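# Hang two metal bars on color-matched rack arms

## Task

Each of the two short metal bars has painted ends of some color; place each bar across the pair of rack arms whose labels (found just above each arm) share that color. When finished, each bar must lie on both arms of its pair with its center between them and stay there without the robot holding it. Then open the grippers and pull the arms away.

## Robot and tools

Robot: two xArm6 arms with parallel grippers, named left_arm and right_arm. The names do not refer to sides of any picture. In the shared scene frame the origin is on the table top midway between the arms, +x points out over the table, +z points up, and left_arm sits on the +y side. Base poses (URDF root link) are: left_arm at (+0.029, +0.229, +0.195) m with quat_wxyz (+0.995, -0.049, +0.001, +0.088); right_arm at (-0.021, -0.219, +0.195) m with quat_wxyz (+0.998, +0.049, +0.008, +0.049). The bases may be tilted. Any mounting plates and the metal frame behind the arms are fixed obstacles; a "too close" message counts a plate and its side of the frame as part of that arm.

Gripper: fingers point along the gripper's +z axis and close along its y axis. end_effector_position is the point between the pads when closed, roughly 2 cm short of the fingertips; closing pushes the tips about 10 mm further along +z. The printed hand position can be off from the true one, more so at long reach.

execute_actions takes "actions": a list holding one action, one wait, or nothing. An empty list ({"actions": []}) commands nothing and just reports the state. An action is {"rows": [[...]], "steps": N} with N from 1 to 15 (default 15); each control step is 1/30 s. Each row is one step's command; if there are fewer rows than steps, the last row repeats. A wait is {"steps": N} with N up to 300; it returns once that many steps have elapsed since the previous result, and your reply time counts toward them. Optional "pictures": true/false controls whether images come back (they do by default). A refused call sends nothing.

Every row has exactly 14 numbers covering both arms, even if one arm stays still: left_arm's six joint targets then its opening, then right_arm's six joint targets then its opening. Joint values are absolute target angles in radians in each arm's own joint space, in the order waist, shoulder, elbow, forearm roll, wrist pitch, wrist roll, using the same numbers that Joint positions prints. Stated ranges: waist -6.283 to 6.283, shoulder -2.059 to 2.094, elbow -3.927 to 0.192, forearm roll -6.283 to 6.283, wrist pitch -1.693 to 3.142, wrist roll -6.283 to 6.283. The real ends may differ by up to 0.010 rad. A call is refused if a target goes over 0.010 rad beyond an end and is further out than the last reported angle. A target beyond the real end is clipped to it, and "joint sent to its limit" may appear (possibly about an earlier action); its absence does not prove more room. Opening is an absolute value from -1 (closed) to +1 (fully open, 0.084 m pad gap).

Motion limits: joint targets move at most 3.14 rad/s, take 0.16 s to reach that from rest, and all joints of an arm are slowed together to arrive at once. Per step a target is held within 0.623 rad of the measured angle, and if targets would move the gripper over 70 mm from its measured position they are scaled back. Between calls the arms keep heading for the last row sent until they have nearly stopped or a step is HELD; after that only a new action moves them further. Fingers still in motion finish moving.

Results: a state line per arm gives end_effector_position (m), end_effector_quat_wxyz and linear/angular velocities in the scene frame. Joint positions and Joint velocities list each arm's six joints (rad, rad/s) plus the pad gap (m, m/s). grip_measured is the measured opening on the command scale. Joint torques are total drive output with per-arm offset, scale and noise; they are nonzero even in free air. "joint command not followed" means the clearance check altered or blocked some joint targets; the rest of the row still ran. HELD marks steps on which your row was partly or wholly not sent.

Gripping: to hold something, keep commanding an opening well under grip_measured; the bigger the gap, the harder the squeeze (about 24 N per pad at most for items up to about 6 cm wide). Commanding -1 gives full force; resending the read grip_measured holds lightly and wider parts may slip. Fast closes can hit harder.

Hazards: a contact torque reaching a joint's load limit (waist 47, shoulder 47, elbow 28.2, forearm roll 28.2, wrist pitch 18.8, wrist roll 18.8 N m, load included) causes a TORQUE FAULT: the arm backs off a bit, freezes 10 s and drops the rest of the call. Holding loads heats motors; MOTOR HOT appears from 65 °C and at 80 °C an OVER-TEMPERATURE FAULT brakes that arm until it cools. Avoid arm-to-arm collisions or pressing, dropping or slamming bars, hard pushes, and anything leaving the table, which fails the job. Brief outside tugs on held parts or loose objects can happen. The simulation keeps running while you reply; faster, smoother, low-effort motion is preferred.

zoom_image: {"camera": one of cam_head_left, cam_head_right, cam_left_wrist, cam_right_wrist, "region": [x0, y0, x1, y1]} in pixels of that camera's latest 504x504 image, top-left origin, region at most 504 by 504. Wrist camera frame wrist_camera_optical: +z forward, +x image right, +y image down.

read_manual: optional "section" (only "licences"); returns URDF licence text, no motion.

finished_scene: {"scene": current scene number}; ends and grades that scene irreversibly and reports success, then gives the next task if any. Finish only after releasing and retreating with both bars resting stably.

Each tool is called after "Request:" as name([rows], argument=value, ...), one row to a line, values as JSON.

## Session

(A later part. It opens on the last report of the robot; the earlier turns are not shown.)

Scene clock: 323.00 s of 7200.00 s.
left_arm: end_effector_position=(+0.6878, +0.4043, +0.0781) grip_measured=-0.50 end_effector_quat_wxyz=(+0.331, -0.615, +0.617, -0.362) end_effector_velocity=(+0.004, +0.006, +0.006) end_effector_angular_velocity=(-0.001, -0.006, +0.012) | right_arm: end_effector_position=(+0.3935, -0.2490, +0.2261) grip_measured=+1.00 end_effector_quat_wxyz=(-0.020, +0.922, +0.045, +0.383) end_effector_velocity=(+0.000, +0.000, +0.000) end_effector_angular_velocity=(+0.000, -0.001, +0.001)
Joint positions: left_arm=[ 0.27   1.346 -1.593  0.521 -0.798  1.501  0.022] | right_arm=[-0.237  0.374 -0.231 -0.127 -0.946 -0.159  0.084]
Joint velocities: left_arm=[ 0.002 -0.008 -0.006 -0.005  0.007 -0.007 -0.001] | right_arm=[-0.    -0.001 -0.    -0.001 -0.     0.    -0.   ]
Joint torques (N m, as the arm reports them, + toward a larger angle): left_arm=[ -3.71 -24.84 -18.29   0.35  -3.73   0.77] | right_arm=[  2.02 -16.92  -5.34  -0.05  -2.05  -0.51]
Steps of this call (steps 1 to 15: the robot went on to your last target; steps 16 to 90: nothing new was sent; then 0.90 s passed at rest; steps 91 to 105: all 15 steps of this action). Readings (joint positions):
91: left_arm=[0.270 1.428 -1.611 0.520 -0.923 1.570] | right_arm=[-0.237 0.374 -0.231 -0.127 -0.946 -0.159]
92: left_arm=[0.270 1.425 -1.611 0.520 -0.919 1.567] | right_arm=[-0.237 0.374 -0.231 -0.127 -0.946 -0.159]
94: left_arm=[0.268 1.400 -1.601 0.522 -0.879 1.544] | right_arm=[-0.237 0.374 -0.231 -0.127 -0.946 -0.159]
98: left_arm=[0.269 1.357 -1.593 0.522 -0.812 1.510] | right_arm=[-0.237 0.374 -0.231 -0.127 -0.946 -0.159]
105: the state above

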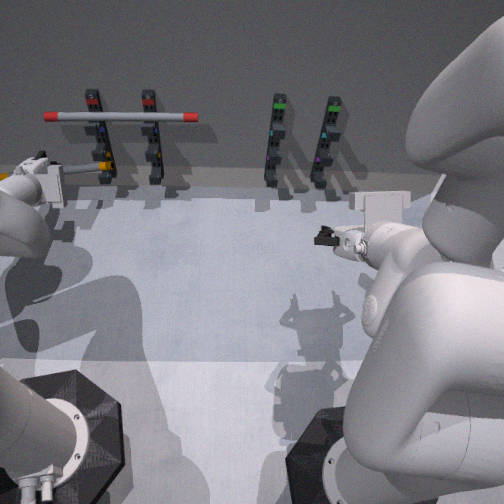

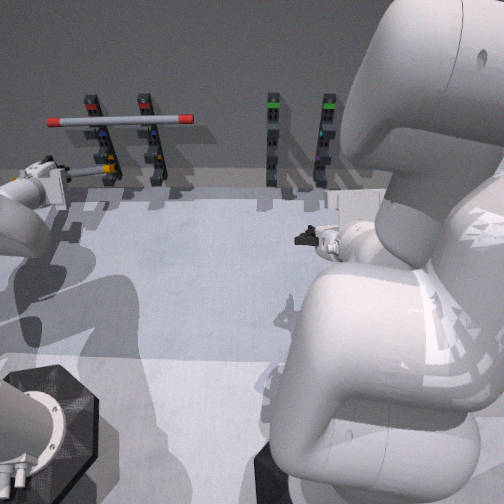

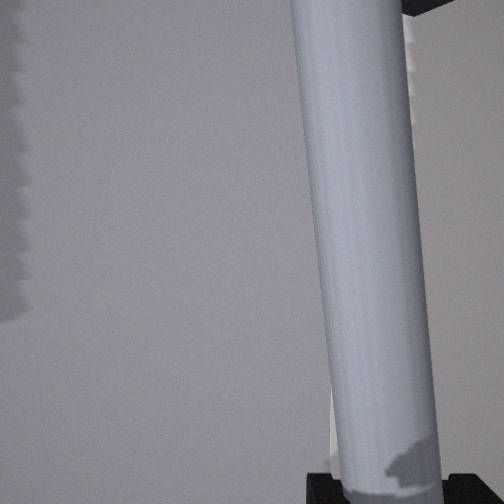

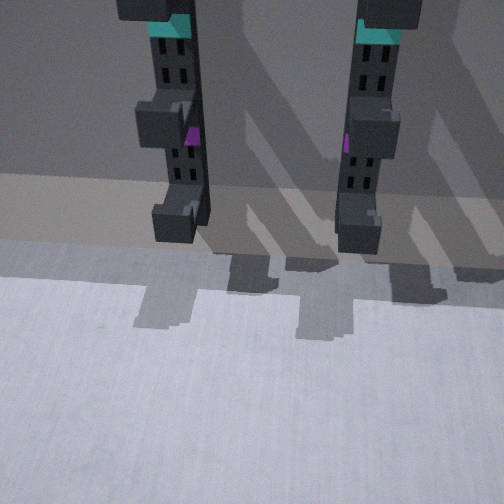

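Request:
execute_actions([
  {"rows":[[0.27,1.27,-1.58,0.52,-0.75,1.47,-1,-0.237,0.374,-0.231,-0.127,-0.946,-0.159,1]],"steps":10},
], pictures=false)

Request:
execute_actions([
  {"rows":[[0.13,1.29,-1.68,0.36,-0.7,1.47,-1,-0.237,0.374,-0.231,-0.127,-0.946,-0.159,1]],"steps":15},
])

Scene clock: 329.93 s of 7200.00 s.
left_arm: end_effector_position=(+0.6927, +0.4120, +0.0933) grip_measured=-0.54 end_effector_quat_wxyz=(+0.324, -0.628, +0.614, -0.353) end_effector_velocity=(+0.000, +0.003, +0.006) end_effector_angular_velocity=(-0.013, +0.021, +0.017) | right_arm: end_effector_position=(+0.3935, -0.2490, +0.2261) grip_measured=+1.00 end_effector_quat_wxyz=(-0.020, +0.922, +0.045, +0.383) end_effector_velocity=(+0.000, -0.000, +0.000) end_effector_angular_velocity=(-0.000, -0.001, -0.000)
Joint positions: left_arm=[ 0.27   1.285 -1.56   0.521 -0.747  1.472  0.02 ] | right_arm=[-0.237  0.374 -0.231 -0.127 -0.946 -0.159  0.084]
Joint velocities: left_arm=[-0.001 -0.036  0.027 -0.006  0.029 -0.02  -0.001] | right_arm=[-0. -0. -0.  0. -0. -0. -0.]
Joint torques (N m, as the arm reports them, + toward a larger angle): left_arm=[ -8.83 -36.33 -36.44  -1.57  -8.76   1.06] | right_arm=[  1.1  -17.44  -5.58  -0.23  -2.13  -0.56]
Steps of this call (steps 1 to 15: the robot went on to your last target; steps 16 to 130: nothing new was sent; then 2.27 s passed at rest; steps 131 to 140: all 10 steps of this action). Readings (joint positions):
131: left_arm=[0.270 1.340 -1.598 0.520 -0.800 1.500] | right_arm=[-0.237 0.374 -0.231 -0.127 -0.946 -0.159]
132: left_arm=[0.270 1.337 -1.596 0.520 -0.797 1.498] | right_arm=[-0.237 0.374 -0.231 -0.127 -0.946 -0.159]
134: left_arm=[0.269 1.317 -1.583 0.521 -0.774 1.487] | right_arm=[-0.237 0.374 -0.231 -0.127 -0.946 -0.159]
138: left_arm=[0.270 1.289 -1.563 0.521 -0.750 1.474] | right_arm=[-0.237 0.374 -0.231 -0.127 -0.946 -0.159]
140: the state above

Scene clock: 340.07 s of 7200.00 s.
left_arm: end_effector_position=(+0.6769, +0.3996, +0.0736) grip_measured=-0.54 end_effector_quat_wxyz=(+0.301, -0.643, +0.615, -0.344) end_effector_velocity=(+0.000, -0.001, -0.000) end_effector_angular_velocity=(+0.000, +0.000, -0.002) | right_arm: end_effector_position=(+0.3935, -0.2490, +0.2261) grip_measured=+1.00 end_effector_quat_wxyz=(-0.020, +0.922, +0.045, +0.383) end_effector_velocity=(-0.000, +0.000, -0.000) end_effector_angular_velocity=(+0.000, +0.000, +0.000)
Joint positions: left_arm=[ 0.259  1.286 -1.512  0.498 -0.74   1.47   0.02 ] | right_arm=[-0.237  0.374 -0.231 -0.127 -0.946 -0.159  0.084]
Joint velocities: left_arm=[-0.001  0.     0.     0.002 -0.    -0.    -0.   ] | right_arm=[ 0.     0.001 -0.    -0.    -0.    -0.     0.   ]
Joint torques (N m, as the arm reports them, + toward a larger angle): left_arm=[ -4.8  -16.21  -6.29   2.06  -0.5    1.14] | right_arm=[  1.08 -16.88  -5.49  -0.35  -1.93  -0.66]
TORQUE FAULT: the external load on joint 3 (elbow) of the left arm reached its load limit, and that arm stopped for 10 seconds. A torque fault stops only its own arm. That arm's remaining commands of this call were not run. Joint 3 (elbow) of that arm moved back by up to 3 degrees. That arm holds there, with its grip as last carried out, and accepts commands again: back off and push less far. That arm stops again, at the same cost, whenever a joint's load reaches its limit.
The stop of the left arm began at step 4 of this call (marked STOPPED below). From that step on that arm followed nothing that you had sent. 12 of its steps, steps kept back included, did not run and will not run. Nothing is kept back now, and the robot has no last target.
Steps of this call (steps 1 to 15: all 15 steps of this action; steps 16 to 304: the stop continued). Readings (joint positions):
1: left_arm=[0.270 1.284 -1.559 0.520 -0.746 1.471] | right_arm=[-0.237 0.374 -0.231 -0.127 -0.946 -0.159]
2: left_arm=[0.268 1.284 -1.561 0.516 -0.744 1.471] | right_arm=[-0.237 0.374 -0.231 -0.127 -0.946 -0.159]
4: left_arm=[0.258 1.289 -1.557 0.494 -0.741 1.471] | right_arm=[-0.237 0.374 -0.231 -0.127 -0.946 -0.159] STOPPED (the left arm)
8: left_arm=[0.253 1.280 -1.539 0.497 -0.745 1.471] | right_arm=[-0.237 0.374 -0.231 -0.127 -0.946 -0.159]
304: the state above

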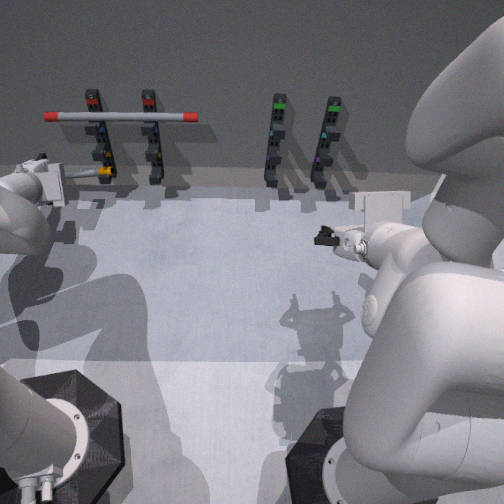

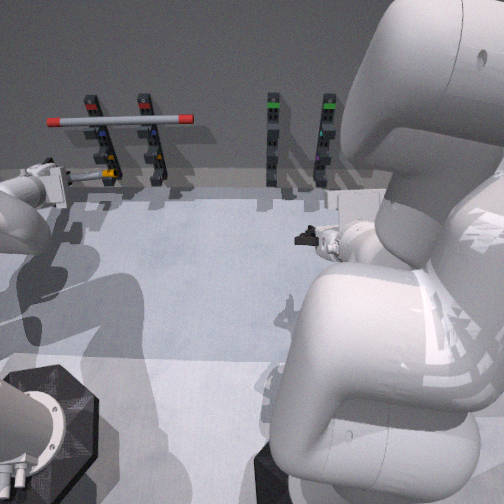

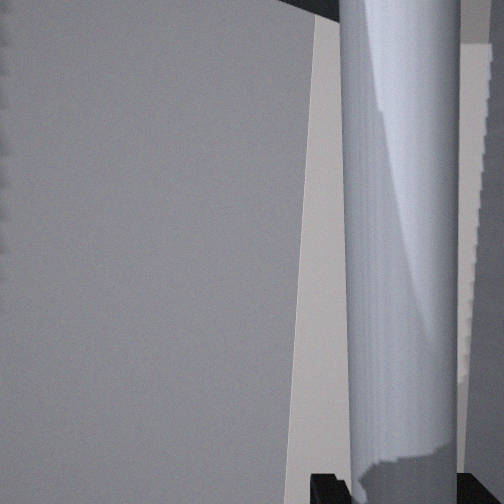

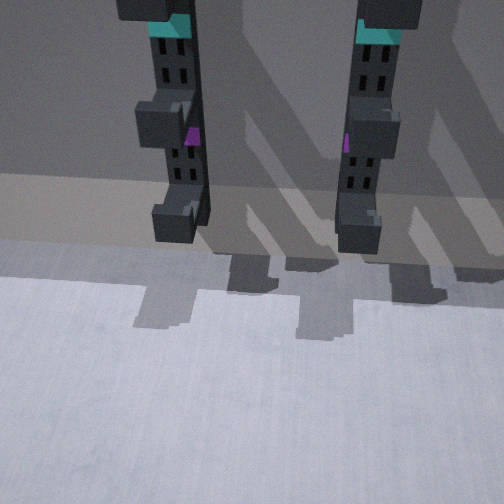

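Request:
execute_actions([
  {"rows":[[0.36,1.28,-1.45,0.6,-0.8,1.55,-1,-0.237,0.374,-0.231,-0.127,-0.946,-0.159,1]],"steps":15},
], pictures=false)

Request:
execute_actions([
  {"rows":[[0.3,1.2,-1.25,0.55,-1.0,1.5,-1,-0.237,0.374,-0.231,-0.127,-0.946,-0.159,1]],"steps":15},
], pictures=false)

Request:
execute_actions([
  {"rows":[[0.14,1.25,-1.35,0.39,-0.95,1.5,-1,-0.237,0.374,-0.231,-0.127,-0.946,-0.159,1]],"steps":15},
])

Scene clock: 355.30 s of 7200.00 s.
left_arm: end_effector_position=(+0.6415, +0.4264, +0.0653) grip_measured=-0.40 end_effector_quat_wxyz=(+0.311, -0.618, +0.639, -0.337) end_effector_velocity=(-0.003, +0.002, -0.000) end_effector_angular_velocity=(+0.003, -0.001, -0.003) | right_arm: end_effector_position=(+0.3935, -0.2490, +0.2261) grip_measured=+1.00 end_effector_quat_wxyz=(-0.020, +0.922, +0.045, +0.383) end_effector_velocity=(-0.000, +0.000, -0.000) end_effector_angular_velocity=(+0.000, +0.001, +0.000)
Joint positions: left_arm=[ 0.359  1.28  -1.451  0.599 -0.8    1.548  0.027] | right_arm=[-0.237  0.374 -0.231 -0.127 -0.946 -0.159  0.084]
Joint velocities: left_arm=[ 0.008 -0.001  0.005  0.008 -0.005  0.006  0.   ] | right_arm=[ 0.  0.  0. -0.  0.  0.  0.]
Joint torques (N m, as the arm reports them, + toward a larger angle): left_arm=[ -1.26 -15.81  -5.65   1.28   0.08   1.6 ] | right_arm=[  1.13 -16.89  -5.44  -0.38  -2.34  -0.87]
Steps of this call (steps 1 to 90: nothing new was sent; then 11.73 s passed at rest; steps 91 to 105: all 15 steps of this action). Readings (joint positions):
91: left_arm=[0.259 1.286 -1.512 0.499 -0.740 1.470] | right_arm=[-0.237 0.374 -0.231 -0.127 -0.946 -0.159]
92: left_arm=[0.262 1.286 -1.510 0.503 -0.743 1.474] | right_arm=[-0.237 0.374 -0.231 -0.127 -0.946 -0.159]
94: left_arm=[0.292 1.283 -1.490 0.538 -0.764 1.500] | right_arm=[-0.237 0.374 -0.231 -0.127 -0.946 -0.159]
98: left_arm=[0.350 1.282 -1.456 0.587 -0.793 1.538] | right_arm=[-0.237 0.374 -0.231 -0.127 -0.946 -0.159]
105: the state above

Scene clock: 355.80 s of 7200.00 s.
left_arm: end_effector_position=(+0.6214, +0.3775, +0.1035) grip_measured=-0.52 end_effector_quat_wxyz=(+0.306, -0.623, +0.599, -0.400) end_effector_velocity=(-0.003, -0.001, +0.004) end_effector_angular_velocity=(-0.013, -0.010, +0.009) | right_arm: end_effector_position=(+0.3935, -0.2490, +0.2261) grip_measured=+1.00 end_effector_quat_wxyz=(-0.020, +0.922, +0.045, +0.383) end_effector_velocity=(+0.000, -0.000, -0.000) end_effector_angular_velocity=(+0.000, +0.000, +0.000)
Joint positions: left_arm=[ 0.301  1.201 -1.252  0.551 -0.998  1.501  0.021] | right_arm=[-0.237  0.374 -0.231 -0.127 -0.946 -0.159  0.084]
Joint velocities: left_arm=[-0.002 -0.006  0.017 -0.007 -0.021 -0.007 -0.001] | right_arm=[-0.     0.001 -0.    -0.    -0.    -0.    -0.   ]
Joint torques (N m, as the arm reports them, + toward a larger angle): left_arm=[ -3.18 -16.01  -5.86   1.87  -1.29   0.66] | right_arm=[  0.9  -17.85  -5.8   -0.07  -2.    -0.79]
Steps of this call (steps 1 to 15: all 15 steps of this action). Readings (joint positions):
1: left_arm=[0.359 1.280 -1.450 0.599 -0.800 1.548] | right_arm=[-0.237 0.374 -0.231 -0.127 -0.946 -0.159]
2: left_arm=[0.358 1.278 -1.446 0.598 -0.805 1.547] | right_arm=[-0.237 0.374 -0.231 -0.127 -0.946 -0.159]
4: left_arm=[0.348 1.260 -1.400 0.585 -0.851 1.536] | right_arm=[-0.237 0.374 -0.231 -0.127 -0.946 -0.159]
8: left_arm=[0.308 1.214 -1.279 0.559 -0.966 1.509] | right_arm=[-0.237 0.374 -0.231 -0.127 -0.946 -0.159]
15: the state above

Scene clock: 356.30 s of 7200.00 s.
left_arm: end_effector_position=(+0.6629, +0.3285, +0.1007) grip_measured=-0.56 end_effector_quat_wxyz=(+0.311, -0.621, +0.600, -0.397) end_effector_velocity=(+0.003, -0.001, -0.001) end_effector_angular_velocity=(+0.000, +0.003, +0.007) | right_arm: end_effector_position=(+0.3935, -0.2490, +0.2261) grip_measured=+1.00 end_effector_quat_wxyz=(-0.020, +0.922, +0.045, +0.383) end_effector_velocity=(-0.000, -0.000, -0.000) end_effector_angular_velocity=(-0.000, +0.001, -0.000)
Joint positions: left_arm=[ 0.142  1.249 -1.349  0.391 -0.951  1.5    0.02 ] | right_arm=[-0.237  0.374 -0.231 -0.127 -0.946 -0.159  0.084]
Joint velocities: left_arm=[-0.008  0.004 -0.009 -0.015  0.007 -0.    -0.   ] | right_arm=[ 0.     0.001  0.     0.001 -0.    -0.     0.   ]
Joint torques (N m, as the arm reports them, + toward a larger angle): left_arm=[ -2.6  -17.16  -7.05   0.96  -0.22   0.8 ] | right_arm=[  1.2  -18.09  -5.57  -0.21  -1.95  -0.52]
Steps of this call (steps 1 to 15: all 15 steps of this action). Readings (joint positions):
1: left_arm=[0.300 1.201 -1.251 0.550 -0.998 1.500] | right_arm=[-0.237 0.374 -0.231 -0.127 -0.946 -0.159]
2: left_arm=[0.297 1.202 -1.253 0.546 -0.997 1.500] | right_arm=[-0.237 0.374 -0.231 -0.127 -0.946 -0.159]
4: left_arm=[0.258 1.215 -1.280 0.501 -0.984 1.500] | right_arm=[-0.237 0.374 -0.231 -0.127 -0.946 -0.159]
8: left_arm=[0.158 1.243 -1.336 0.415 -0.958 1.500] | right_arm=[-0.237 0.374 -0.231 -0.127 -0.946 -0.159]
15: the state above

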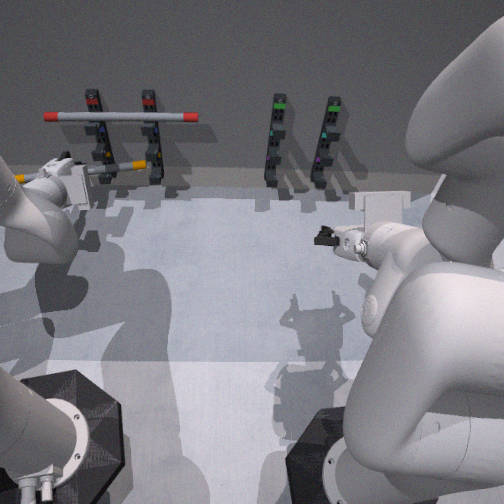

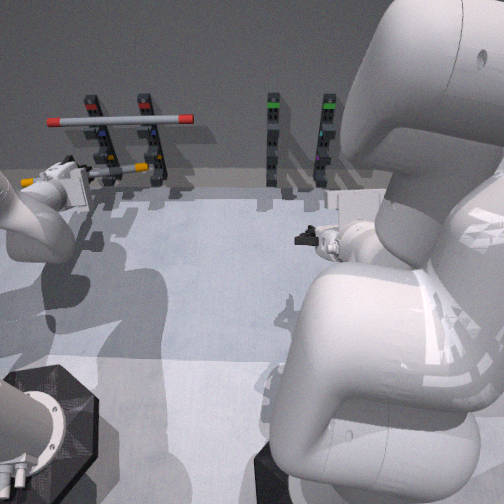

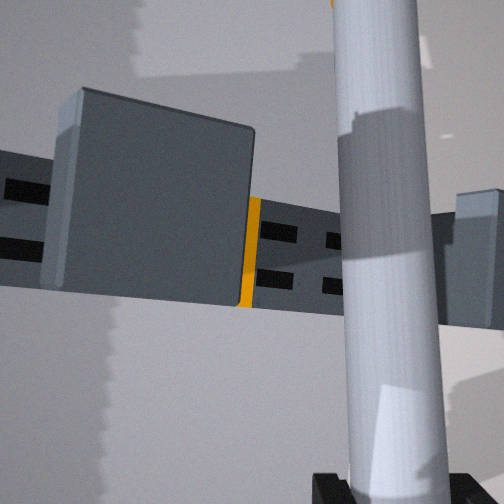

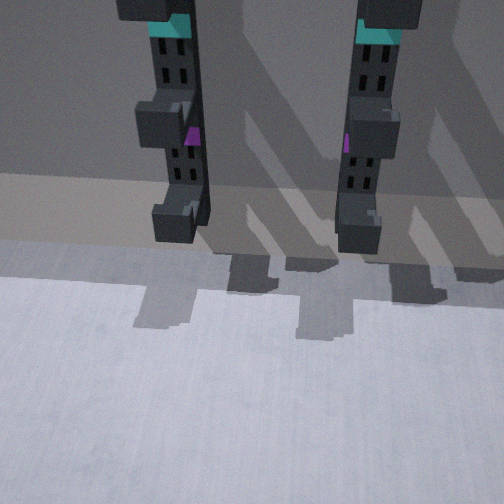

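Request:
execute_actions([
  {"rows":[[0.14,1.27,-1.35,0.39,-0.97,1.55,0.4,-0.237,0.374,-0.231,-0.127,-0.946,-0.159,1]],"steps":12},
], pictures=false)

Request:
execute_actions([
  {"rows":[[0.14,1.15,-1.1,0.39,-1.1,1.57,0.4,-0.237,0.374,-0.231,-0.127,-0.946,-0.159,1]],"steps":15},
], pictures=false)

Request:
execute_actions([
  {"rows":[[0.36,1.15,-1.1,0.61,-1.1,1.57,-1,-0.237,0.374,-0.231,-0.127,-0.946,-0.159,1]],"steps":15},
], pictures=false)

Request:
execute_actions([
  {"rows":[[0.36,1.27,-1.33,0.61,-0.98,1.57,-1,-0.237,0.374,-0.231,-0.127,-0.946,-0.159,1]],"steps":15},
])

Scene clock: 367.47 s of 7200.00 s.
left_arm: end_effector_position=(+0.6574, +0.3243, +0.0926) grip_measured=+0.39 end_effector_quat_wxyz=(+0.317, -0.607, +0.614, -0.392) end_effector_velocity=(+0.006, +0.004, +0.009) end_effector_angular_velocity=(+0.015, -0.026, -0.002) | right_arm: end_effector_position=(+0.3935, -0.2490, +0.2261) grip_measured=+1.00 end_effector_quat_wxyz=(-0.020, +0.922, +0.045, +0.383) end_effector_velocity=(-0.000, +0.000, -0.001) end_effector_angular_velocity=(+0.000, +0.002, -0.000)
Joint positions: left_arm=[ 0.14   1.27  -1.35   0.39  -0.969  1.549  0.06 ] | right_arm=[-0.237  0.374 -0.231 -0.127 -0.946 -0.159  0.084]
Joint velocities: left_arm=[ 0.002 -0.006 -0.008 -0.001 -0.012  0.014  0.004] | right_arm=[ 0.     0.002 -0.     0.    -0.    -0.     0.   ]
Joint torques (N m, as the arm reports them, + toward a larger angle): left_arm=[ -2.82 -18.94  -8.1    1.16  -2.18   0.65] | right_arm=[  1.18 -16.19  -5.2   -0.92  -2.15  -0.61]
Steps of this call (steps 1 to 15: the robot went on to your last target; steps 16 to 90: nothing new was sent; then 7.77 s passed at rest; steps 91 to 102: all 12 steps of this action). Readings (joint positions):
91: left_arm=[0.140 1.250 -1.350 0.390 -0.950 1.500] | right_arm=[-0.237 0.374 -0.231 -0.127 -0.946 -0.159]
92: left_arm=[0.140 1.251 -1.350 0.390 -0.951 1.505] | right_arm=[-0.237 0.374 -0.231 -0.127 -0.946 -0.159]
94: left_arm=[0.140 1.261 -1.348 0.390 -0.956 1.523] | right_arm=[-0.237 0.374 -0.231 -0.127 -0.946 -0.159]
98: left_arm=[0.140 1.271 -1.347 0.390 -0.966 1.544] | right_arm=[-0.237 0.374 -0.231 -0.127 -0.946 -0.159]
102: the state above

Scene clock: 367.97 s of 7200.00 s.
left_arm: end_effector_position=(+0.6105, +0.3085, +0.1201) grip_measured=+0.39 end_effector_quat_wxyz=(+0.309, -0.607, +0.609, -0.406) end_effector_velocity=(-0.006, -0.002, +0.002) end_effector_angular_velocity=(-0.004, +0.001, -0.001) | right_arm: end_effector_position=(+0.3935, -0.2490, +0.2261) grip_measured=+1.00 end_effector_quat_wxyz=(-0.020, +0.922, +0.045, +0.383) end_effector_velocity=(-0.000, +0.000, -0.000) end_effector_angular_velocity=(+0.000, +0.001, +0.000)
Joint positions: left_arm=[ 0.14   1.151 -1.103  0.39  -1.099  1.57   0.061] | right_arm=[-0.237  0.374 -0.231 -0.127 -0.946 -0.159  0.084]
Joint velocities: left_arm=[-0.    -0.009  0.024 -0.    -0.013  0.002 -0.   ] | right_arm=[ 0.     0.001 -0.001  0.    -0.    -0.    -0.   ]
Joint torques (N m, as the arm reports them, + toward a larger angle): left_arm=[ -3.13 -17.77  -6.77   1.    -2.04   0.14] | right_arm=[  1.92 -17.09  -5.39  -0.01  -2.01  -0.72]
Steps of this call (steps 1 to 15: all 15 steps of this action). Readings (joint positions):
1: left_arm=[0.140 1.270 -1.350 0.390 -0.969 1.549] | right_arm=[-0.237 0.374 -0.231 -0.127 -0.946 -0.159]
2: left_arm=[0.140 1.268 -1.346 0.390 -0.972 1.550] | right_arm=[-0.237 0.374 -0.231 -0.127 -0.946 -0.159]
4: left_arm=[0.140 1.246 -1.298 0.390 -0.998 1.554] | right_arm=[-0.237 0.374 -0.231 -0.127 -0.946 -0.159]
8: left_arm=[0.140 1.171 -1.145 0.390 -1.076 1.566] | right_arm=[-0.237 0.374 -0.231 -0.127 -0.946 -0.159]
15: the state above

Scene clock: 368.47 s of 7200.00 s.
left_arm: end_effector_position=(+0.5794, +0.3748, +0.1148) grip_measured=-1.00 end_effector_quat_wxyz=(+0.307, -0.608, +0.607, -0.411) end_effector_velocity=(-0.001, +0.002, +0.001) end_effector_angular_velocity=(+0.001, -0.005, -0.010) | right_arm: end_effector_position=(+0.3935, -0.2490, +0.2261) grip_measured=+1.00 end_effector_quat_wxyz=(-0.020, +0.922, +0.045, +0.383) end_effector_velocity=(+0.000, -0.000, +0.001) end_effector_angular_velocity=(-0.000, -0.002, +0.000)
Joint positions: left_arm=[ 0.357  1.15  -1.1    0.608 -1.1    1.57   0.   ] | right_arm=[-0.237  0.374 -0.231 -0.127 -0.946 -0.159  0.084]
Joint velocities: left_arm=[ 0.014 -0.002 -0.002  0.024 -0.     0.     0.   ] | right_arm=[ 0.    -0.002  0.001 -0.    -0.    -0.    -0.   ]
Joint torques (N m, as the arm reports them, + toward a larger angle): left_arm=[ -2.66 -16.2   -5.82   1.3   -2.16   0.21] | right_arm=[  1.76 -17.62  -5.38  -0.54  -1.81  -0.75]
Steps of this call (steps 1 to 15: all 15 steps of this action). Readings (joint positions):
1: left_arm=[0.140 1.151 -1.102 0.390 -1.099 1.570] | right_arm=[-0.237 0.374 -0.231 -0.127 -0.946 -0.159]
2: left_arm=[0.143 1.151 -1.102 0.395 -1.099 1.570] | right_arm=[-0.237 0.374 -0.231 -0.127 -0.946 -0.159]
4: left_arm=[0.186 1.151 -1.101 0.443 -1.099 1.570] | right_arm=[-0.237 0.374 -0.231 -0.127 -0.946 -0.159]
8: left_arm=[0.325 1.150 -1.101 0.569 -1.100 1.570] | right_arm=[-0.237 0.374 -0.231 -0.127 -0.946 -0.159]
15: the state above

Scene clock: 368.97 s of 7200.00 s.
left_arm: end_effector_position=(+0.6150, +0.3986, +0.0800) grip_measured=-1.00 end_effector_quat_wxyz=(+0.318, -0.602, +0.624, -0.384) end_effector_velocity=(+0.005, +0.004, -0.001) end_effector_angular_velocity=(+0.009, -0.001, +0.001) | right_arm: end_effector_position=(+0.3935, -0.2490, +0.2261) grip_measured=+1.00 end_effector_quat_wxyz=(-0.020, +0.922, +0.045, +0.383) end_effector_velocity=(+0.000, -0.000, +0.001) end_effector_angular_velocity=(-0.000, -0.001, -0.000)
Joint positions: left_arm=[ 0.36   1.269 -1.328  0.61  -0.981  1.57   0.   ] | right_arm=[-0.237  0.374 -0.231 -0.127 -0.946 -0.159  0.084]
Joint velocities: left_arm=[ 0.     0.007 -0.023 -0.     0.012 -0.     0.   ] | right_arm=[ 0.    -0.002  0.001  0.    -0.    -0.     0.   ]
Joint torques (N m, as the arm reports them, + toward a larger angle): left_arm=[ -2.97 -17.91  -7.68   1.29  -2.34   0.  ] | right_arm=[  1.21 -16.99  -5.24  -0.31  -1.89  -0.95]
Steps of this call (steps 1 to 15: all 15 steps of this action). Readings (joint positions):
1: left_arm=[0.358 1.150 -1.100 0.609 -1.100 1.570] | right_arm=[-0.237 0.374 -0.231 -0.127 -0.946 -0.159]
2: left_arm=[0.358 1.152 -1.104 0.609 -1.098 1.570] | right_arm=[-0.237 0.374 -0.231 -0.127 -0.946 -0.159]
4: left_arm=[0.358 1.176 -1.151 0.610 -1.072 1.570] | right_arm=[-0.237 0.374 -0.231 -0.127 -0.946 -0.159]
8: left_arm=[0.360 1.250 -1.291 0.609 -1.001 1.570] | right_arm=[-0.237 0.374 -0.231 -0.127 -0.946 -0.159]
15: the state above

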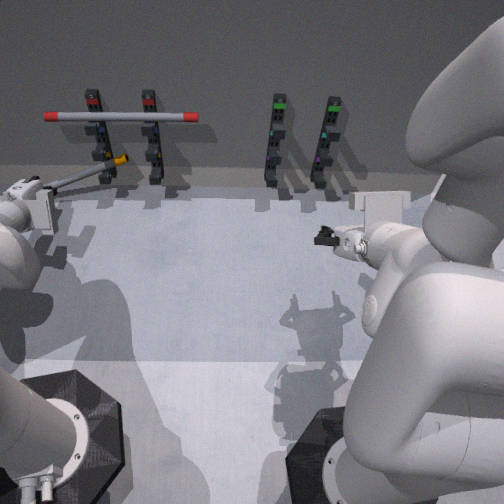

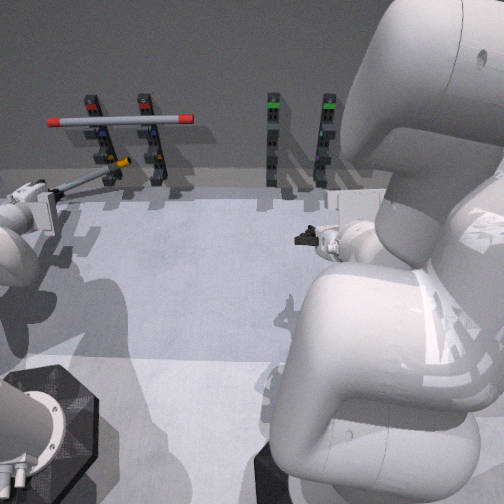

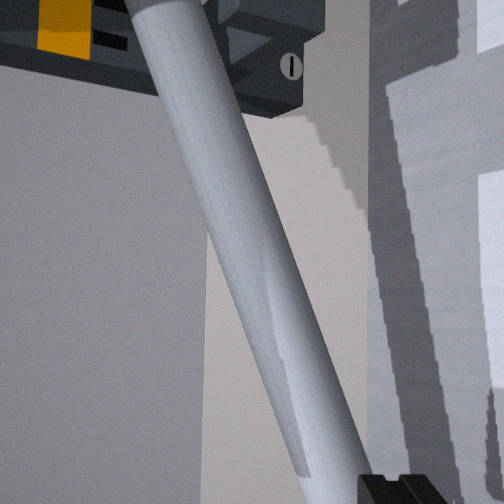

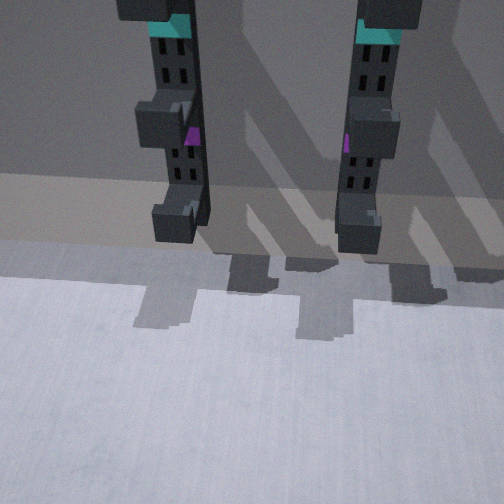

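Request:
execute_actions([
  {"rows":[[0.36,1.22,-1.1,0.61,-1.17,1.57,0.6,-0.237,0.374,-0.231,-0.127,-0.946,-0.159,1]],"steps":15},
], pictures=false)

Request:
execute_actions([
  {"rows":[[0.36,1.33,-1.3,0.61,-1.07,1.57,0.6,-0.237,0.374,-0.231,-0.127,-0.946,-0.159,1]],"steps":15},
], pictures=false)

Request:
execute_actions([
  {"rows":[[0.36,1.45,-1.6,0.61,-0.89,1.57,0.6,-0.237,0.374,-0.231,-0.127,-0.946,-0.159,1]],"steps":15},
])

Scene clock: 381.67 s of 7200.00 s.
left_arm: end_effector_position=(+0.5633, +0.3629, +0.0964) grip_measured=+0.59 end_effector_quat_wxyz=(+0.299, -0.613, +0.595, -0.425) end_effector_velocity=(-0.005, -0.004, +0.002) end_effector_angular_velocity=(-0.011, -0.003, +0.001) | right_arm: end_effector_position=(+0.3935, -0.2490, +0.2261) grip_measured=+1.00 end_effector_quat_wxyz=(-0.020, +0.922, +0.045, +0.383) end_effector_velocity=(+0.000, -0.000, +0.001) end_effector_angular_velocity=(-0.000, -0.001, -0.000)
Joint positions: left_arm=[ 0.36   1.22  -1.103  0.61  -1.168  1.57   0.069] | right_arm=[-0.237  0.374 -0.231 -0.127 -0.946 -0.159  0.084]
Joint velocities: left_arm=[-0.001 -0.004  0.022 -0.001 -0.019 -0.     0.001] | right_arm=[ 0.    -0.001 -0.     0.     0.     0.    -0.   ]
Joint torques (N m, as the arm reports them, + toward a larger angle): left_arm=[ -2.53 -15.9   -5.3    0.46  -1.9    0.42] | right_arm=[  1.7  -17.11  -5.29  -0.59  -1.6   -0.73]
Steps of this call (steps 1 to 15: the robot went on to your last target; steps 16 to 90: nothing new was sent; then 9.20 s passed at rest; steps 91 to 105: all 15 steps of this action). Readings (joint positions):
91: left_arm=[0.360 1.270 -1.330 0.610 -0.980 1.570] | right_arm=[-0.237 0.374 -0.231 -0.127 -0.946 -0.159]
92: left_arm=[0.360 1.269 -1.326 0.610 -0.984 1.570] | right_arm=[-0.237 0.374 -0.231 -0.127 -0.946 -0.159]
94: left_arm=[0.360 1.257 -1.281 0.609 -1.024 1.570] | right_arm=[-0.237 0.374 -0.231 -0.127 -0.946 -0.159]
98: left_arm=[0.360 1.230 -1.137 0.611 -1.136 1.570] | right_arm=[-0.237 0.374 -0.231 -0.127 -0.946 -0.159]
105: the state above

Scene clock: 382.17 s of 7200.00 s.
left_arm: end_effector_position=(+0.5909, +0.3784, +0.0612) grip_measured=+0.59 end_effector_quat_wxyz=(+0.307, -0.608, +0.611, -0.403) end_effector_velocity=(+0.003, +0.003, -0.002) end_effector_angular_velocity=(+0.006, -0.000, +0.001) | right_arm: end_effector_position=(+0.3935, -0.2490, +0.2261) grip_measured=+1.00 end_effector_quat_wxyz=(-0.020, +0.922, +0.045, +0.383) end_effector_velocity=(+0.000, -0.000, +0.000) end_effector_angular_velocity=(-0.000, -0.001, -0.001)
Joint positions: left_arm=[ 0.36   1.329 -1.298  0.61  -1.071  1.57   0.069] | right_arm=[-0.237  0.374 -0.231 -0.127 -0.946 -0.159  0.084]
Joint velocities: left_arm=[ 0.001  0.007 -0.018 -0.     0.009 -0.     0.   ] | right_arm=[-0.    -0.001 -0.     0.     0.    -0.    -0.   ]
Joint torques (N m, as the arm reports them, + toward a larger angle): left_arm=[ -1.32 -16.76  -5.72   1.26  -1.79   0.46] | right_arm=[  1.23 -17.2   -5.23  -0.26  -2.12  -0.88]
Steps of this call (steps 1 to 15: all 15 steps of this action). Readings (joint positions):
1: left_arm=[0.360 1.220 -1.102 0.610 -1.169 1.570] | right_arm=[-0.237 0.374 -0.231 -0.127 -0.946 -0.159]
2: left_arm=[0.360 1.222 -1.106 0.610 -1.167 1.570] | right_arm=[-0.237 0.374 -0.231 -0.127 -0.946 -0.159]
4: left_arm=[0.360 1.246 -1.150 0.610 -1.145 1.570] | right_arm=[-0.237 0.374 -0.231 -0.127 -0.946 -0.159]
8: left_arm=[0.360 1.314 -1.269 0.610 -1.086 1.570] | right_arm=[-0.237 0.374 -0.231 -0.127 -0.946 -0.159]
15: the state above

Scene clock: 382.67 s of 7200.00 s.
left_arm: end_effector_position=(+0.6469, +0.4160, +0.0441) grip_measured=+0.59 end_effector_quat_wxyz=(+0.341, -0.591, +0.630, -0.371) end_effector_velocity=(+0.001, +0.001, +0.001) end_effector_angular_velocity=(+0.001, -0.015, +0.004) | right_arm: end_effector_position=(+0.3935, -0.2490, +0.2261) grip_measured=+1.00 end_effector_quat_wxyz=(-0.020, +0.922, +0.045, +0.383) end_effector_velocity=(+0.000, +0.000, +0.001) end_effector_angular_velocity=(-0.000, -0.002, +0.000)
Joint positions: left_arm=[ 0.358  1.44  -1.6    0.612 -0.912  1.569  0.068] | right_arm=[-0.237  0.374 -0.231 -0.127 -0.946 -0.159  0.084]
Joint velocities: left_arm=[ 0.001  0.012 -0.014 -0.004 -0.014  0.001 -0.   ] | right_arm=[ 0.    -0.002  0.    -0.    -0.    -0.     0.   ]
Joint torques (N m, as the arm reports them, + toward a larger angle): left_arm=[ 5.69 -3.62 -2.02 -3.23 10.21  0.97] | right_arm=[  0.43 -18.01  -5.53  -0.68  -1.87  -0.89]
Steps of this call (steps 1 to 15: all 15 steps of this action). Readings (joint positions):
1: left_arm=[0.360 1.329 -1.299 0.610 -1.071 1.570] | right_arm=[-0.237 0.374 -0.231 -0.127 -0.946 -0.159]
2: left_arm=[0.360 1.331 -1.303 0.610 -1.068 1.570] | right_arm=[-0.237 0.374 -0.231 -0.127 -0.946 -0.159]
4: left_arm=[0.360 1.351 -1.352 0.611 -1.037 1.570] | right_arm=[-0.237 0.374 -0.231 -0.127 -0.946 -0.159]
8: left_arm=[0.358 1.418 -1.539 0.612 -0.939 1.569] | right_arm=[-0.237 0.374 -0.231 -0.127 -0.946 -0.159]
15: the state above

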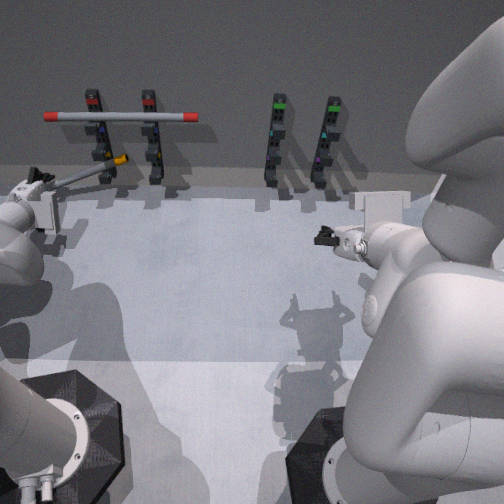

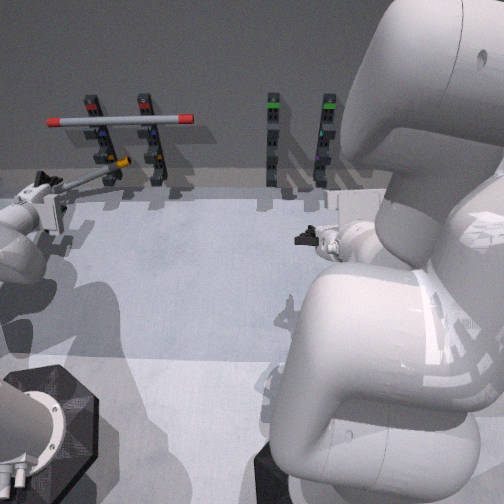

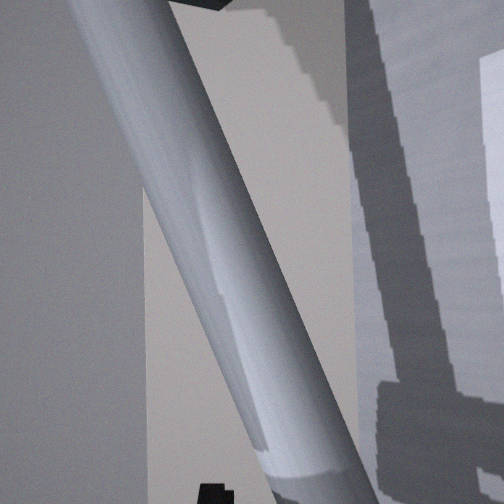

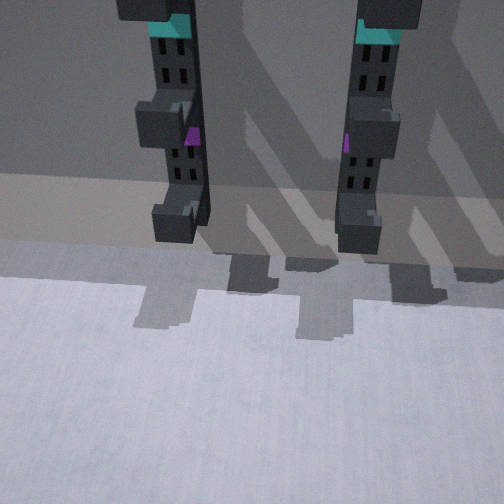

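Close, then go directly via the pose sequence that worked.

Request:
execute_actions([
  {"rows":[[0.36,1.44,-1.6,0.61,-0.9,1.57,-1,-0.237,0.374,-0.231,-0.127,-0.946,-0.159,1]],"steps":15},
], pictures=false)

Request:
execute_actions([
  {"rows":[[0.4,1.2,-1.25,0.65,-1.0,1.5,-1,-0.237,0.374,-0.231,-0.127,-0.946,-0.159,1]],"steps":15},
])

Scene clock: 388.13 s of 7200.00 s.
left_arm: end_effector_position=(+0.6482, +0.4222, +0.0473) grip_measured=-0.27 end_effector_quat_wxyz=(+0.345, -0.592, +0.628, -0.369) end_effector_velocity=(+0.001, -0.011, +0.001) end_effector_angular_velocity=(+0.001, -0.000, -0.025) | right_arm: end_effector_position=(+0.3935, -0.2490, +0.2261) grip_measured=+1.00 end_effector_quat_wxyz=(-0.020, +0.922, +0.045, +0.383) end_effector_velocity=(+0.000, -0.000, +0.000) end_effector_angular_velocity=(-0.000, -0.001, +0.000)
Joint positions: left_arm=[ 0.363  1.433 -1.601  0.608 -0.909  1.57   0.032] | right_arm=[-0.237  0.374 -0.231 -0.127 -0.946 -0.159  0.084]
Joint velocities: left_arm=[-0.012 -0.004  0.006  0.013 -0.001  0.001  0.   ] | right_arm=[-0.    -0.001  0.    -0.    -0.    -0.     0.   ]
Joint torques (N m, as the arm reports them, + toward a larger angle): left_arm=[-7.5  -5.3   3.87  3.23  5.59  1.42] | right_arm=[  1.46 -16.37  -5.56  -0.22  -1.9   -0.62]
Steps of this call (steps 1 to 15: the robot went on to your last target; steps 16 to 90: nothing new was sent; then 1.97 s passed at rest; steps 91 to 105: all 15 steps of this action). Readings (joint positions):
91: left_arm=[0.360 1.441 -1.600 0.611 -0.914 1.569] | right_arm=[-0.237 0.374 -0.231 -0.127 -0.946 -0.159]
92: left_arm=[0.362 1.442 -1.599 0.609 -0.911 1.570] | right_arm=[-0.237 0.374 -0.231 -0.127 -0.946 -0.159]
94: left_arm=[0.366 1.441 -1.601 0.606 -0.909 1.570] | right_arm=[-0.237 0.374 -0.231 -0.127 -0.946 -0.159]
98: left_arm=[0.365 1.437 -1.604 0.606 -0.908 1.570] | right_arm=[-0.237 0.374 -0.231 -0.127 -0.946 -0.159]
105: the state above

Scene clock: 388.63 s of 7200.00 s.
left_arm: end_effector_position=(+0.6019, +0.4091, +0.0979) grip_measured=-0.47 end_effector_quat_wxyz=(+0.305, -0.623, +0.601, -0.398) end_effector_velocity=(-0.007, -0.003, +0.005) end_effector_angular_velocity=(-0.020, -0.001, +0.006) | right_arm: end_effector_position=(+0.3935, -0.2490, +0.2261) grip_measured=+1.00 end_effector_quat_wxyz=(-0.020, +0.922, +0.045, +0.383) end_effector_velocity=(+0.000, +0.000, +0.001) end_effector_angular_velocity=(-0.000, -0.001, +0.001)
Joint positions: left_arm=[ 0.399  1.205 -1.252  0.65  -0.998  1.501  0.023] | right_arm=[-0.237  0.374 -0.231 -0.127 -0.946 -0.159  0.084]
Joint velocities: left_arm=[ 0.004 -0.02   0.037  0.002 -0.017 -0.01  -0.   ] | right_arm=[-0.    -0.001  0.    -0.001  0.    -0.    -0.   ]
Joint torques (N m, as the arm reports them, + toward a larger angle): left_arm=[ -2.37 -16.9   -5.9    1.68  -1.43   0.73] | right_arm=[  2.1  -17.05  -5.21  -0.74  -2.05  -0.62]
Steps of this call (steps 1 to 15: all 15 steps of this action). Readings (joint positions):
1: left_arm=[0.363 1.433 -1.601 0.608 -0.909 1.570] | right_arm=[-0.237 0.374 -0.231 -0.127 -0.946 -0.159]
2: left_arm=[0.363 1.431 -1.596 0.609 -0.910 1.569] | right_arm=[-0.237 0.374 -0.231 -0.127 -0.946 -0.159]
4: left_arm=[0.366 1.402 -1.544 0.616 -0.919 1.559] | right_arm=[-0.237 0.374 -0.231 -0.127 -0.946 -0.159]
8: left_arm=[0.390 1.267 -1.329 0.642 -0.970 1.518] | right_arm=[-0.237 0.374 -0.231 -0.127 -0.946 -0.159]
15: the state above

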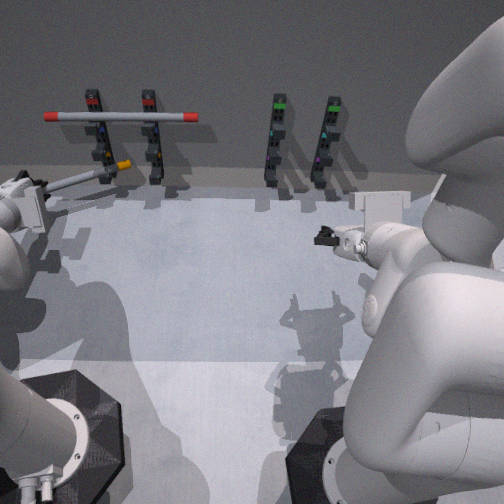

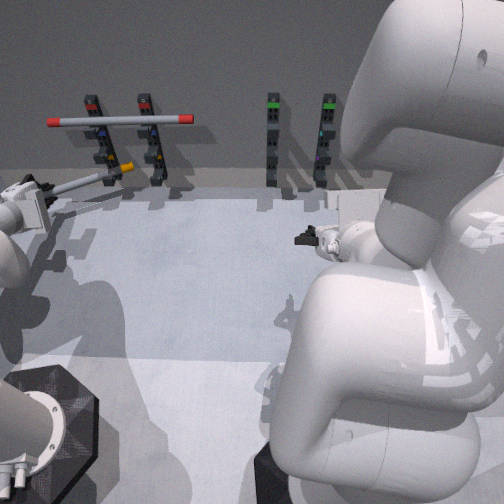

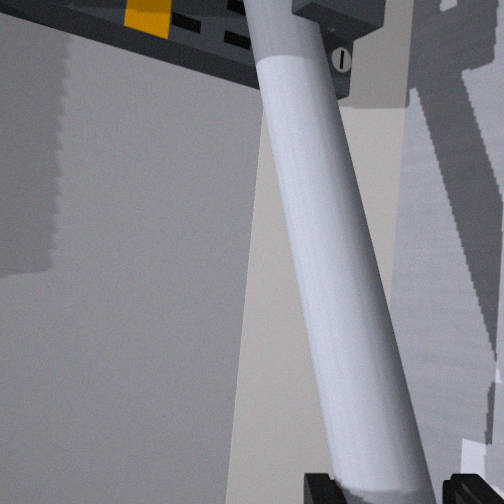

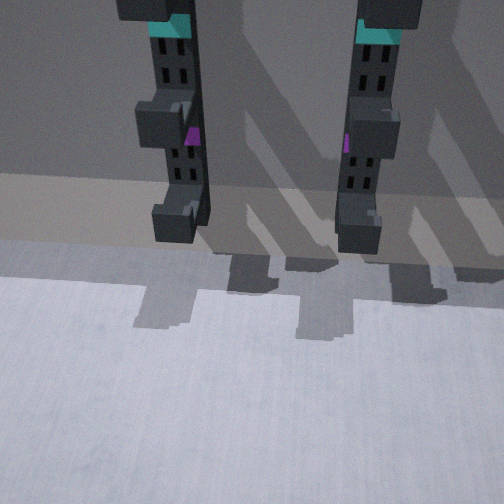

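Request:
execute_actions([
  {"rows":[[0.14,1.25,-1.35,0.39,-0.95,1.5,-1,-0.237,0.374,-0.231,-0.127,-0.946,-0.159,1]],"steps":15},
])

Scene clock: 391.77 s of 7200.00 s.
left_arm: end_effector_position=(+0.6620, +0.3355, +0.1003) grip_measured=-0.56 end_effector_quat_wxyz=(+0.313, -0.625, +0.596, -0.395) end_effector_velocity=(+0.010, -0.019, -0.001) end_effector_angular_velocity=(-0.004, +0.000, +0.008) | right_arm: end_effector_position=(+0.3935, -0.2490, +0.2261) grip_measured=+1.00 end_effector_quat_wxyz=(-0.020, +0.922, +0.045, +0.383) end_effector_velocity=(-0.000, +0.000, -0.000) end_effector_angular_velocity=(+0.000, +0.001, -0.000)
Joint positions: left_arm=[ 0.151  1.248 -1.348  0.386 -0.951  1.501  0.02 ] | right_arm=[-0.237  0.374 -0.231 -0.127 -0.946 -0.159  0.084]
Joint velocities: left_arm=[-0.057  0.012 -0.018 -0.064  0.008 -0.001  0.   ] | right_arm=[-0.     0.001  0.     0.    -0.     0.     0.   ]
Joint torques (N m, as the arm reports them, + toward a larger angle): left_arm=[-24.27 -16.18  -4.69   9.15  -1.44   0.14] | right_arm=[  1.41 -16.96  -5.81  -0.51  -2.06  -0.87]
Steps of this call (steps 1 to 15: the robot went on to your last target; steps 16 to 79: nothing new was sent; steps 80 to 94: all 15 steps of this action). Readings (joint positions):
80: left_arm=[0.400 1.200 -1.250 0.650 -1.000 1.500] | right_arm=[-0.237 0.374 -0.231 -0.127 -0.946 -0.159]
81: left_arm=[0.397 1.201 -1.251 0.645 -0.999 1.500] | right_arm=[-0.237 0.374 -0.231 -0.127 -0.946 -0.159]
83: left_arm=[0.357 1.209 -1.269 0.599 -0.990 1.500] | right_arm=[-0.237 0.374 -0.231 -0.127 -0.946 -0.159]
87: left_arm=[0.226 1.233 -1.320 0.469 -0.966 1.500] | right_arm=[-0.237 0.374 -0.231 -0.127 -0.946 -0.159]
94: the state above

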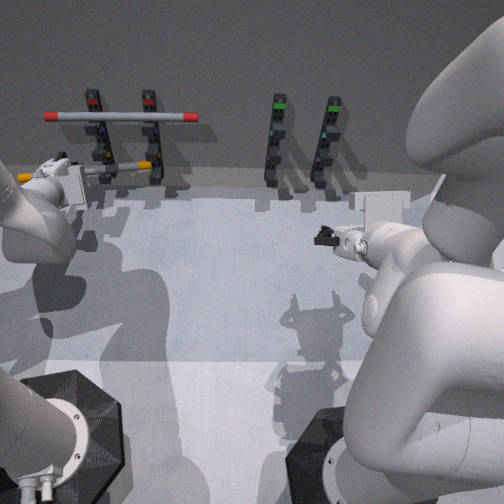

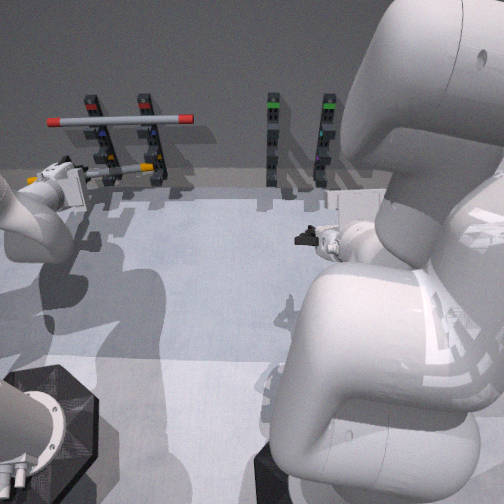

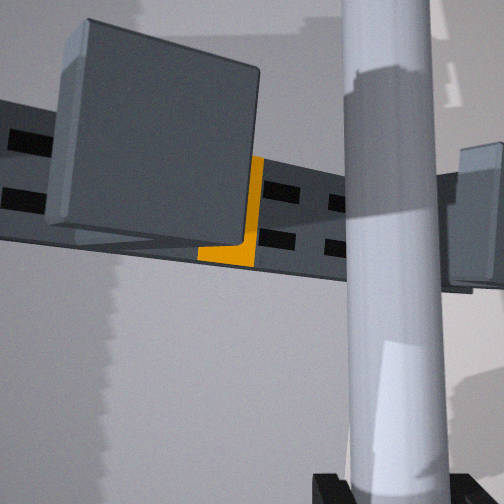

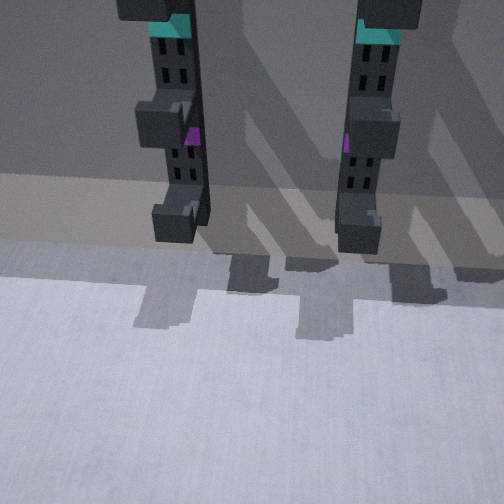

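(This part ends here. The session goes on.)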